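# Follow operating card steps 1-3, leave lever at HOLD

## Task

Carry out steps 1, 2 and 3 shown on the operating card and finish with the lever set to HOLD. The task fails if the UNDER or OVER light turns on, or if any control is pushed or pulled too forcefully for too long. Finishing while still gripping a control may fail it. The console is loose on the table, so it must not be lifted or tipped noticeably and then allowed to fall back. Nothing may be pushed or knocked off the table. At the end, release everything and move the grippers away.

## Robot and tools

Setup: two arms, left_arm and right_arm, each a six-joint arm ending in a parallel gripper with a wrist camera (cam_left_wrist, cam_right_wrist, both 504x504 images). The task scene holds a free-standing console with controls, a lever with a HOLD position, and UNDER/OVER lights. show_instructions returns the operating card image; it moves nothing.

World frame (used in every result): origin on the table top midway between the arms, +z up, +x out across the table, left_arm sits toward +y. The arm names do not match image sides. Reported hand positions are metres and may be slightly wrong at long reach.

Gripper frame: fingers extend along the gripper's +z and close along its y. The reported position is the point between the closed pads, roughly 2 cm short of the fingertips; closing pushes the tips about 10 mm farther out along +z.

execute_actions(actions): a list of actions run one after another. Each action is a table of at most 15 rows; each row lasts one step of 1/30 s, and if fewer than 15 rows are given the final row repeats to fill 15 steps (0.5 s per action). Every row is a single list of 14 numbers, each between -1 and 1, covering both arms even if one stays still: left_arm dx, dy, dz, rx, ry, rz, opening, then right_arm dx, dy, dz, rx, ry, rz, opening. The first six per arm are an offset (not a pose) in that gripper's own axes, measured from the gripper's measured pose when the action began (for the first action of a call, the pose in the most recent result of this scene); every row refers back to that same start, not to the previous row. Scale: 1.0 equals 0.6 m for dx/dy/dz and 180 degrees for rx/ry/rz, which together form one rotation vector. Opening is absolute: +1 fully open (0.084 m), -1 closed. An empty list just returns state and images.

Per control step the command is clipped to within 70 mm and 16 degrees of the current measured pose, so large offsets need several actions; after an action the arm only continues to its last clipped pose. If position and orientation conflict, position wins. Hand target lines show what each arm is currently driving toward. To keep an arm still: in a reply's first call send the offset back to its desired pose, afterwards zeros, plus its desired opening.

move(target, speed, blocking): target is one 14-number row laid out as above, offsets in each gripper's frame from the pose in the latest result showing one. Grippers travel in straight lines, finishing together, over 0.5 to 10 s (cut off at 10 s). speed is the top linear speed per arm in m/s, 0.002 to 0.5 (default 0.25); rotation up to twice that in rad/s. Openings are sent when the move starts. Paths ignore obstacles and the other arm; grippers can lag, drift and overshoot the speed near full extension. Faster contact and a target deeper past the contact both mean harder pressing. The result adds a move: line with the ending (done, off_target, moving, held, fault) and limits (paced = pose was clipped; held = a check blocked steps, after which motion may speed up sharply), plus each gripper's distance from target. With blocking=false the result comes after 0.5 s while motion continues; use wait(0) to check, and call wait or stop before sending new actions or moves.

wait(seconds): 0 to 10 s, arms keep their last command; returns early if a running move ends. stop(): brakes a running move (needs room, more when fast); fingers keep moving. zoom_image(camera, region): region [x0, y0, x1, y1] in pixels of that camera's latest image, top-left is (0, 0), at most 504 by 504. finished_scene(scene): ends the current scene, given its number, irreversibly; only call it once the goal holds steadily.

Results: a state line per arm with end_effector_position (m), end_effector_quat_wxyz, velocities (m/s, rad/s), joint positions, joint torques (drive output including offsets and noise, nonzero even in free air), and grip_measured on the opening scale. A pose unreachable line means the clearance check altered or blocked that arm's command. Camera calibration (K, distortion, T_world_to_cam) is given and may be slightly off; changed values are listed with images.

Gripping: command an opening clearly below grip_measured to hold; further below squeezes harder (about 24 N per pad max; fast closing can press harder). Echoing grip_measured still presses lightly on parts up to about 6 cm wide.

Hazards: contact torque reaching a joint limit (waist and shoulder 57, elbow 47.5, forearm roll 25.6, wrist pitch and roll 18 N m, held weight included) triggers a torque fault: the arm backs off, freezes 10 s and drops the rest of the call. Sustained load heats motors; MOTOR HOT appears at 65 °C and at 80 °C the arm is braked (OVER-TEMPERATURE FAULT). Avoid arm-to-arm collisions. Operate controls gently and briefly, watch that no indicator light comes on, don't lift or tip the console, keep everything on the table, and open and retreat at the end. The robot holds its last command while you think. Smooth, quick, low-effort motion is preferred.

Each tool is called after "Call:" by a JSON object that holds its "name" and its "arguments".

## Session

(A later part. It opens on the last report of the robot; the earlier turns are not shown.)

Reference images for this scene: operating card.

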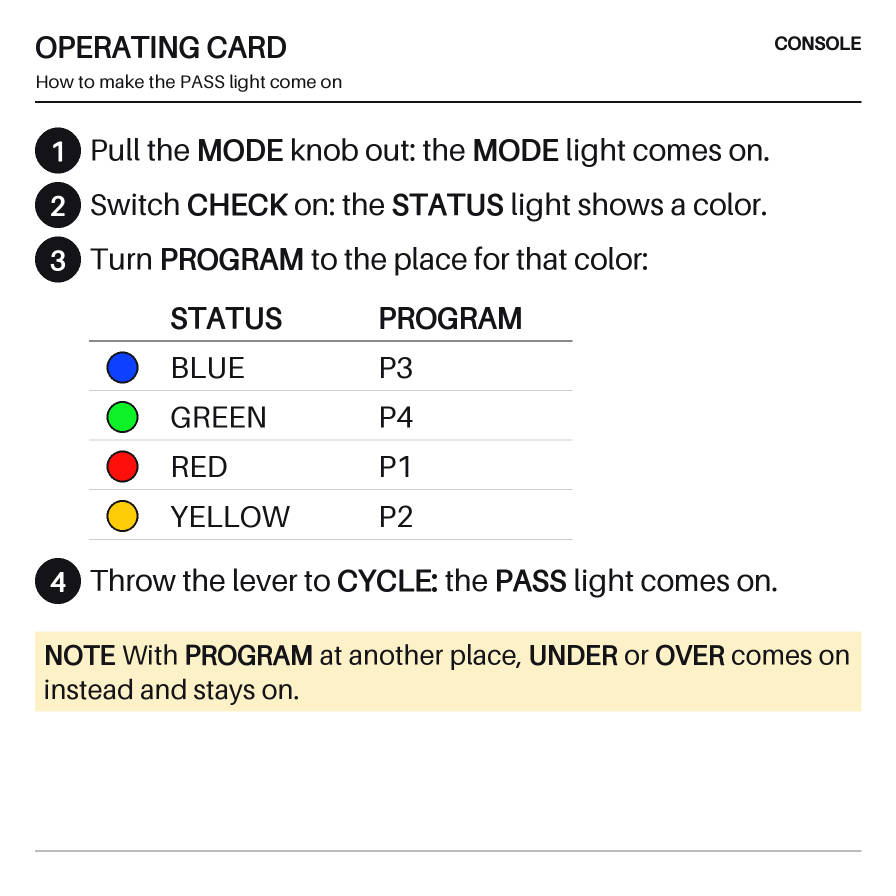

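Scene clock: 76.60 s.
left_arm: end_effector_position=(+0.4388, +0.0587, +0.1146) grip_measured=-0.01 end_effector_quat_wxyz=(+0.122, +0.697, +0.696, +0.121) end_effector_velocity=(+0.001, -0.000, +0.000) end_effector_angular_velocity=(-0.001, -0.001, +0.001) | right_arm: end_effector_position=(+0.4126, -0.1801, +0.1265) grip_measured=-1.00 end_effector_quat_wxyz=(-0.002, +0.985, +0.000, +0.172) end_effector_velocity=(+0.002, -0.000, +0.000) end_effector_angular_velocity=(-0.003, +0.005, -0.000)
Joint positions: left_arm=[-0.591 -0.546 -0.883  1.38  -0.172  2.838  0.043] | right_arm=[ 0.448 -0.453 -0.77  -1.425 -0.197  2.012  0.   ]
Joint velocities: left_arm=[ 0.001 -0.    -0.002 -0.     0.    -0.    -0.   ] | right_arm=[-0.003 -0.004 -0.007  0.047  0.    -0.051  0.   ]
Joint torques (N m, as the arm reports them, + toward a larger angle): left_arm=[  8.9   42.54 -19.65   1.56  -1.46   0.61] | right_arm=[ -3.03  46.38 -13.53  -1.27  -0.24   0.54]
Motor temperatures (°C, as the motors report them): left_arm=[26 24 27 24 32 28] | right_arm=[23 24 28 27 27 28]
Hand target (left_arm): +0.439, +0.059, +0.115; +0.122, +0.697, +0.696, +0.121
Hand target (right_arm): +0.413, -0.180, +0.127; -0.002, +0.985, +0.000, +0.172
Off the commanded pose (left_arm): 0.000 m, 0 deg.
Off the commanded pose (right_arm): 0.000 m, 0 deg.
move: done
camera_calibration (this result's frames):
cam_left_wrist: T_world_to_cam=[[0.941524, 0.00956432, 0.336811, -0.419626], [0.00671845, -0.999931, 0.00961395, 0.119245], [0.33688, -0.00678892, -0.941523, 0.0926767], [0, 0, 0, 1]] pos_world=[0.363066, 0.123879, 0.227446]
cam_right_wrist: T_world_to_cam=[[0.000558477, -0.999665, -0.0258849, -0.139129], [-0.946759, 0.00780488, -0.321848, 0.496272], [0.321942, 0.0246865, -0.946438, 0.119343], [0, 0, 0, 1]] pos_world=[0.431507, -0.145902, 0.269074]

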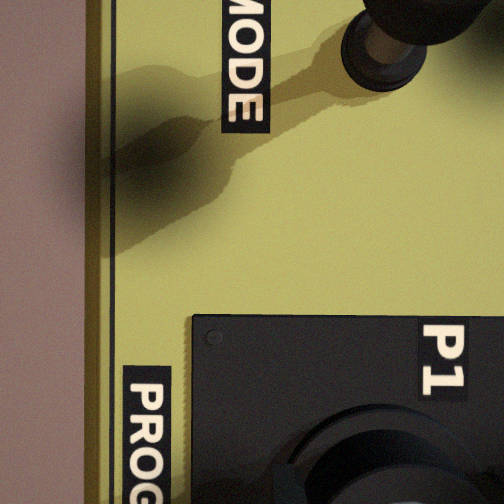

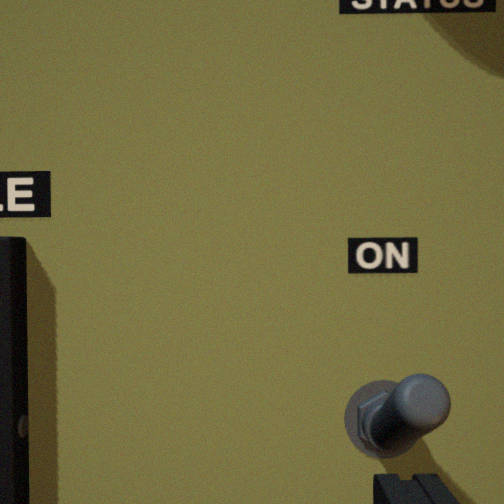

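Flipped. Lift right to see STATUS.

Call:
{"name": "move", "arguments": {"target": [0,-0.001,0,0,0,0,-0.6, -0.02,0.03,-0.35,0,0,0,-1], "speed": 0.25}}

Scene clock: 80.73 s.
left_arm: end_effector_position=(+0.4384, +0.0588, +0.1145) grip_measured=-0.01 end_effector_quat_wxyz=(+0.122, +0.697, +0.696, +0.121) end_effector_velocity=(+0.000, -0.000, -0.000) end_effector_angular_velocity=(-0.000, +0.001, -0.000) | right_arm: end_effector_position=(+0.3306, -0.1986, +0.3198) grip_measured=-1.00 end_effector_quat_wxyz=(-0.001, +0.985, +0.000, +0.174) end_effector_velocity=(-0.000, -0.001, +0.001) end_effector_angular_velocity=(+0.001, +0.016, +0.003)
Joint positions: left_arm=[-0.592 -0.546 -0.882  1.385 -0.173  2.832  0.043] | right_arm=[ 0.539  0.087 -0.678 -0.448 -0.538  1.071  0.   ]
Joint velocities: left_arm=[ 0.    -0.001 -0.001 -0.     0.     0.     0.   ] | right_arm=[-0.009 -0.002 -0.008  0.037 -0.008 -0.043  0.   ]
Joint torques (N m, as the arm reports them, + toward a larger angle): left_arm=[  3.72  43.89 -15.23   0.86  -1.04   0.54] | right_arm=[ -1.07  26.52 -17.62  -1.3    0.32   0.34]
Motor temperatures (°C, as the motors report them): left_arm=[26 24 28 24 32 28] | right_arm=[23 24 28 27 27 28]
Hand target (left_arm): +0.438, +0.059, +0.114; +0.122, +0.697, +0.696, +0.121
Hand target (right_arm): +0.331, -0.199, +0.320; -0.001, +0.985, +0.000, +0.174
Off the commanded pose (left_arm): 0.000 m, 0 deg.
Off the commanded pose (right_arm): 0.001 m, 0 deg.
move: done
camera_calibration (this result's frames):
cam_left_wrist: T_world_to_cam=[[0.941408, 0.00966928, 0.337132, -0.419234], [0.0068463, -0.999931, 0.0095614, 0.119205], [0.337201, -0.00669307, -0.941409, 0.0925706], [0, 0, 0, 1]] pos_world=[0.362639, 0.12387, 0.227344]
cam_right_wrist: T_world_to_cam=[[-0.000314546, -0.999696, -0.0246456, -0.152753], [-0.94516, 0.00834669, -0.326502, 0.482113], [0.326609, 0.0231914, -0.944875, 0.326726], [0, 0, 0, 1]] pos_world=[0.348915, -0.164308, 0.462361]

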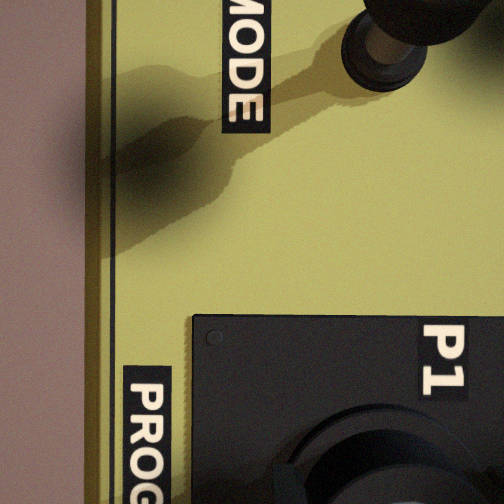

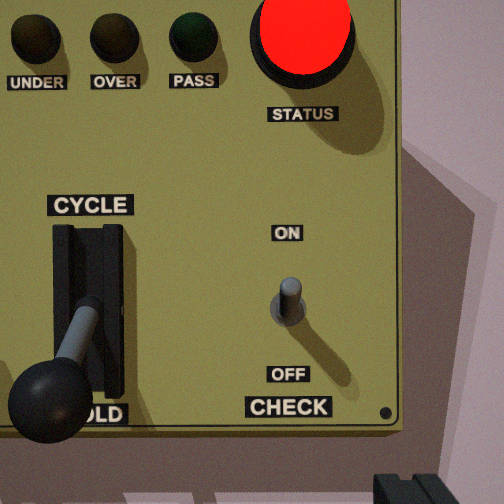

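Call:
{"name": "move", "arguments": {"target": [0,0,0,0,0,-0.245,-0.6, 0,0,0,0,0,0,-1], "speed": 0.2}}

Call:
{"name": "move", "arguments": {"target": [0,0,0,0,0,-0.24,-0.6, 0,0,0,0,0,0,-1], "speed": 0.2}}

Call:
{"name": "move", "arguments": {"target": [0,0,0,0,0,0,0.6, 0,0,0,0,0,0,-1]}}

Call:
{"name": "move", "arguments": {"target": [0,0,-0.3,0,0,0,0.6, 0,0,0,0,0,0,-1], "speed": 0.2}}

Scene clock: 88.13 s.
left_arm: end_effector_position=(+0.4384, +0.0588, +0.1146) grip_measured=-0.01 end_effector_quat_wxyz=(+0.156, +0.386, +0.907, +0.066) end_effector_velocity=(-0.000, -0.000, +0.000) end_effector_angular_velocity=(-0.008, -0.025, +0.009) | right_arm: end_effector_position=(+0.3306, -0.1986, +0.3198) grip_measured=-1.00 end_effector_quat_wxyz=(-0.001, +0.985, +0.000, +0.174) end_effector_velocity=(-0.001, +0.001, -0.000) end_effector_angular_velocity=(+0.000, +0.001, +0.000)
Joint positions: left_arm=[-0.591 -0.547 -0.886  1.327 -0.173  2.122  0.043] | right_arm=[ 0.539  0.087 -0.678 -0.448 -0.538  1.071  0.   ]
Joint velocities: left_arm=[-0.004  0.006  0.017  0.203 -0.001 -0.217 -0.   ] | right_arm=[ 0.001 -0.001  0.     0.001 -0.     0.     0.   ]
Joint torques (N m, as the arm reports them, + toward a larger angle): left_arm=[ -4.82  41.72 -11.7    0.62   0.33   0.39] | right_arm=[ -1.73  26.72 -17.08  -0.71   0.36   0.15]
Motor temperatures (°C, as the motors report them): left_arm=[26 24 28 24 32 28] | right_arm=[23 24 28 27 27 28]
Hand target (left_arm): +0.438, +0.059, +0.115; +0.157, +0.385, +0.907, +0.066
Hand target (right_arm): +0.331, -0.199, +0.320; -0.001, +0.985, +0.000, +0.174
Off the commanded pose (left_arm): 0.000 m, 0 deg.
Off the commanded pose (right_arm): 0.000 m, 0 deg.
move: done
camera_calibration (this result's frames):
cam_left_wrist: T_world_to_cam=[[0.67262, 0.701799, 0.234652, -0.330395], [0.660067, -0.712354, 0.238459, -0.210303], [0.334505, -0.00550671, -0.942378, 0.0938551], [0, 0, 0, 1]] pos_world=[0.329649, 0.0825774, 0.216123]
cam_right_wrist: T_world_to_cam=[[-0.000315022, -0.999696, -0.0246466, -0.152753], [-0.94516, 0.00834739, -0.3265, 0.482113], [0.326607, 0.0231921, -0.944876, 0.326727], [0, 0, 0, 1]] pos_world=[0.348915, -0.164308, 0.462362]

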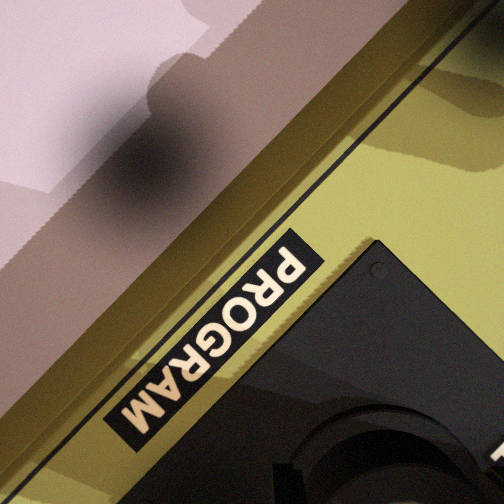

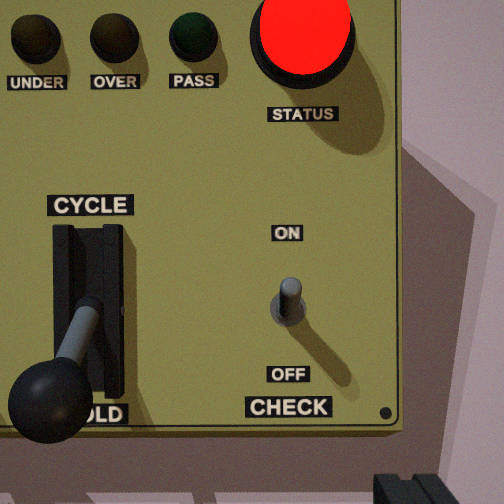

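Scene clock: 90.53 s.
left_arm: end_effector_position=(+0.4385, +0.0589, +0.1147) grip_measured=-0.01 end_effector_quat_wxyz=(+0.166, +0.025, +0.986, +0.005) end_effector_velocity=(-0.001, +0.000, +0.000) end_effector_angular_velocity=(-0.006, -0.025, +0.008) | right_arm: end_effector_position=(+0.3306, -0.1986, +0.3198) grip_measured=-1.00 end_effector_quat_wxyz=(-0.001, +0.985, +0.000, +0.174) end_effector_velocity=(-0.000, +0.000, +0.000) end_effector_angular_velocity=(+0.000, -0.001, +0.000)
Joint positions: left_arm=[-0.59  -0.549 -0.891  1.27  -0.173  1.428  0.043] | right_arm=[ 0.539  0.087 -0.678 -0.448 -0.538  1.071  0.   ]
Joint velocities: left_arm=[-0.005  0.006  0.017  0.202 -0.    -0.215  0.   ] | right_arm=[ 0.  0.  0. -0.  0.  0.  0.]
Joint torques (N m, as the arm reports them, + toward a larger angle): left_arm=[-10.93  45.53 -11.81   0.2    1.7    0.9 ] | right_arm=[ -2.19  27.33 -16.03  -0.39   0.33   0.28]
Motor temperatures (°C, as the motors report them): left_arm=[26 24 28 24 32 28] | right_arm=[23 24 28 27 27 28]
Hand target (left_arm): +0.438, +0.059, +0.115; +0.167, +0.025, +0.986, +0.004
Hand target (right_arm): +0.331, -0.199, +0.320; -0.001, +0.985, +0.000, +0.174
Off the commanded pose (left_arm): 0.000 m, 0 deg.
Off the commanded pose (right_arm): 0.000 m, 0 deg.
move: done
camera_calibration (this result's frames):
cam_left_wrist: T_world_to_cam=[[0.0385796, 0.999185, 0.0118648, -0.0444496], [0.942857, -0.0403322, 0.330749, -0.3844], [0.330958, -0.0015734, -0.943644, 0.0953737], [0, 0, 0, 1]] pos_world=[0.332584, 0.0290598, 0.217666]
cam_right_wrist: T_world_to_cam=[[-0.000314988, -0.999696, -0.0246465, -0.152753], [-0.94516, 0.00834734, -0.3265, 0.482113], [0.326607, 0.0231921, -0.944876, 0.326727], [0, 0, 0, 1]] pos_world=[0.348915, -0.164308, 0.462362]

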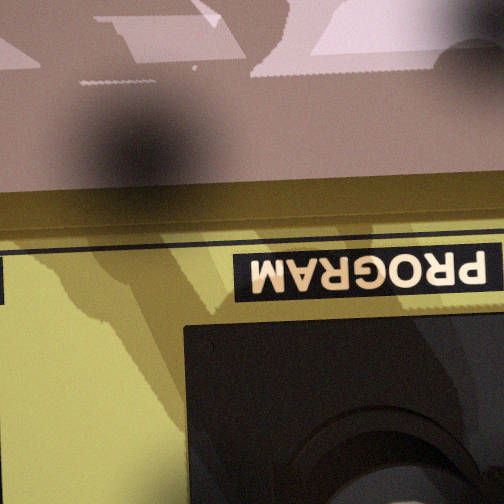

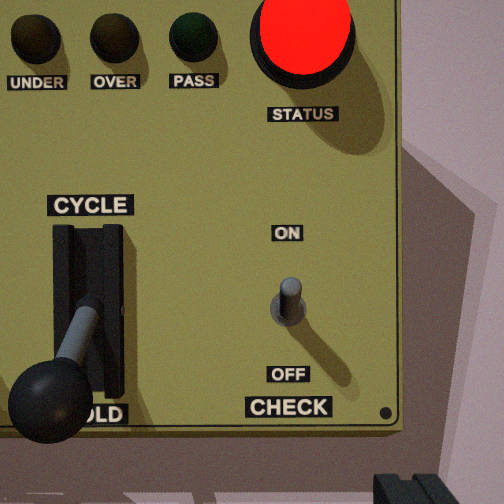

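Scene clock: 91.10 s.
left_arm: end_effector_position=(+0.4384, +0.0588, +0.1147) grip_measured=+0.59 end_effector_quat_wxyz=(+0.166, +0.025, +0.986, +0.005) end_effector_velocity=(-0.000, +0.001, +0.000) end_effector_angular_velocity=(+0.003, +0.000, +0.001) | right_arm: end_effector_position=(+0.3306, -0.1986, +0.3198) grip_measured=-1.00 end_effector_quat_wxyz=(-0.001, +0.985, +0.000, +0.174) end_effector_velocity=(-0.000, -0.001, -0.001) end_effector_angular_velocity=(-0.001, +0.001, -0.000)
Joint positions: left_arm=[-0.59  -0.549 -0.89   1.27  -0.173  1.427  0.069] | right_arm=[ 0.539  0.087 -0.678 -0.448 -0.538  1.071  0.   ]
Joint velocities: left_arm=[ 0.     0.001  0.    -0.005 -0.003  0.006  0.   ] | right_arm=[-0.001  0.     0.002 -0.     0.     0.     0.   ]
Joint torques (N m, as the arm reports them, + toward a larger angle): left_arm=[  1.3   44.55 -13.79   0.88  -0.12   0.5 ] | right_arm=[ -1.    27.23 -17.31   0.08   0.43   0.32]
Motor temperatures (°C, as the motors report them): left_arm=[26 24 28 24 32 28] | right_arm=[23 24 28 27 27 28]
Hand target (left_arm): +0.438, +0.059, +0.115; +0.166, +0.025, +0.986, +0.005
Hand target (right_arm): +0.331, -0.199, +0.320; -0.001, +0.985, +0.000, +0.174
Off the commanded pose (left_arm): 0.000 m, 0 deg.
Off the commanded pose (right_arm): 0.000 m, 0 deg.
move: done
camera_calibration (this result's frames):
cam_left_wrist: T_world_to_cam=[[0.0387387, 0.999182, 0.0116013, -0.0443891], [0.942844, -0.0403951, 0.330778, -0.384334], [0.330976, -0.00187574, -0.943637, 0.0953834], [0, 0, 0, 1]] pos_world=[0.332517, 0.0290065, 0.217652]
cam_right_wrist: T_world_to_cam=[[-0.000314868, -0.999696, -0.0246464, -0.152753], [-0.94516, 0.00834718, -0.3265, 0.482113], [0.326607, 0.023192, -0.944876, 0.326727], [0, 0, 0, 1]] pos_world=[0.348915, -0.164308, 0.462362]

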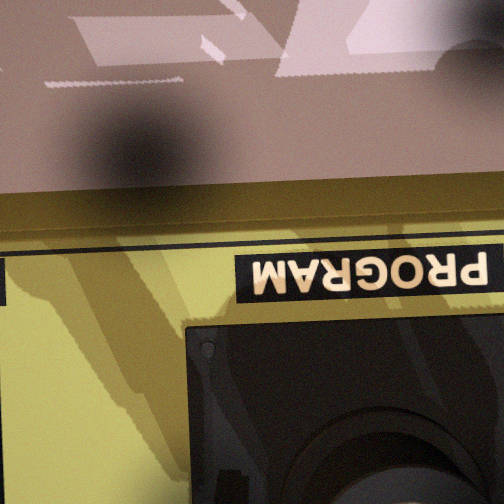

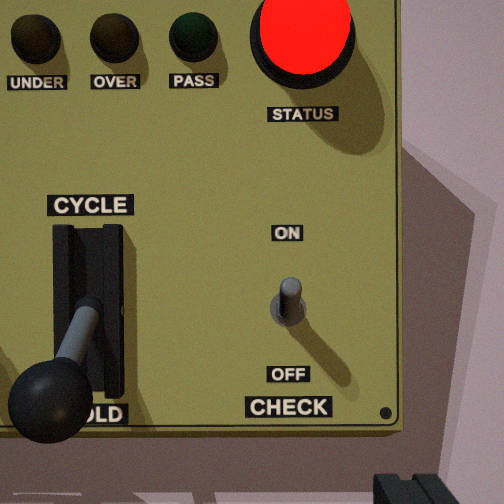

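Scene clock: 92.70 s.
left_arm: end_effector_position=(+0.3796, +0.0582, +0.2849) grip_measured=+0.59 end_effector_quat_wxyz=(+0.167, +0.025, +0.986, +0.005) end_effector_velocity=(-0.000, +0.001, +0.001) end_effector_angular_velocity=(-0.002, +0.019, -0.003) | right_arm: end_effector_position=(+0.3306, -0.1986, +0.3198) grip_measured=-1.00 end_effector_quat_wxyz=(-0.001, +0.985, +0.000, +0.174) end_effector_velocity=(-0.000, -0.000, -0.000) end_effector_angular_velocity=(-0.000, -0.000, +0.000)
Joint positions: left_arm=[-0.659 -0.133 -0.819  0.445 -0.444  2.22   0.069] | right_arm=[ 0.539  0.087 -0.678 -0.448 -0.538  1.071  0.   ]
Joint velocities: left_arm=[ 0.009 -0.002 -0.009 -0.05  -0.012  0.057 -0.   ] | right_arm=[-0.     0.     0.001 -0.001  0.     0.     0.   ]
Joint torques (N m, as the arm reports them, + toward a larger angle): left_arm=[  0.58  29.49 -17.39   2.15   0.06   0.54] | right_arm=[ -2.58  25.92 -17.07  -0.68   0.6    0.46]
Motor temperatures (°C, as the motors report them): left_arm=[26 24 28 24 32 28] | right_arm=[23 24 28 27 27 28]
Hand target (left_arm): +0.380, +0.058, +0.285; +0.166, +0.025, +0.986, +0.005
Hand target (right_arm): +0.331, -0.199, +0.320; -0.001, +0.985, +0.000, +0.174
Off the commanded pose (left_arm): 0.000 m, 0 deg.
Off the commanded pose (right_arm): 0.000 m, 0 deg.
move: done
camera_calibration (this result's frames):
cam_left_wrist: T_world_to_cam=[[0.0386143, 0.999182, 0.0120215, -0.0436256], [0.942142, -0.0404136, 0.33277, -0.385536], [0.332983, -0.00152371, -0.942931, 0.274515], [0, 0, 0, 1]] pos_world=[0.273505, 0.0284274, 0.387668]
cam_right_wrist: T_world_to_cam=[[-0.000314876, -0.999696, -0.0246463, -0.152753], [-0.94516, 0.00834715, -0.3265, 0.482113], [0.326607, 0.0231919, -0.944876, 0.326727], [0, 0, 0, 1]] pos_world=[0.348915, -0.164308, 0.462362]

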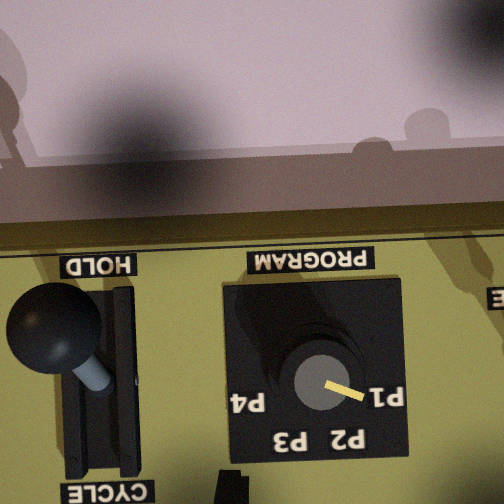

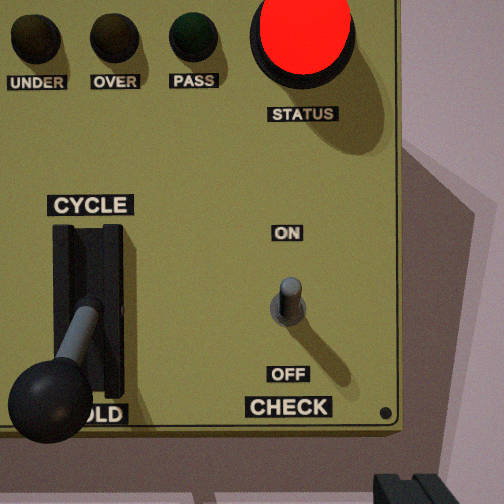

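Call:
{"name": "finished_scene", "arguments": {"scene": 2}}

The scene is finished: the task was done.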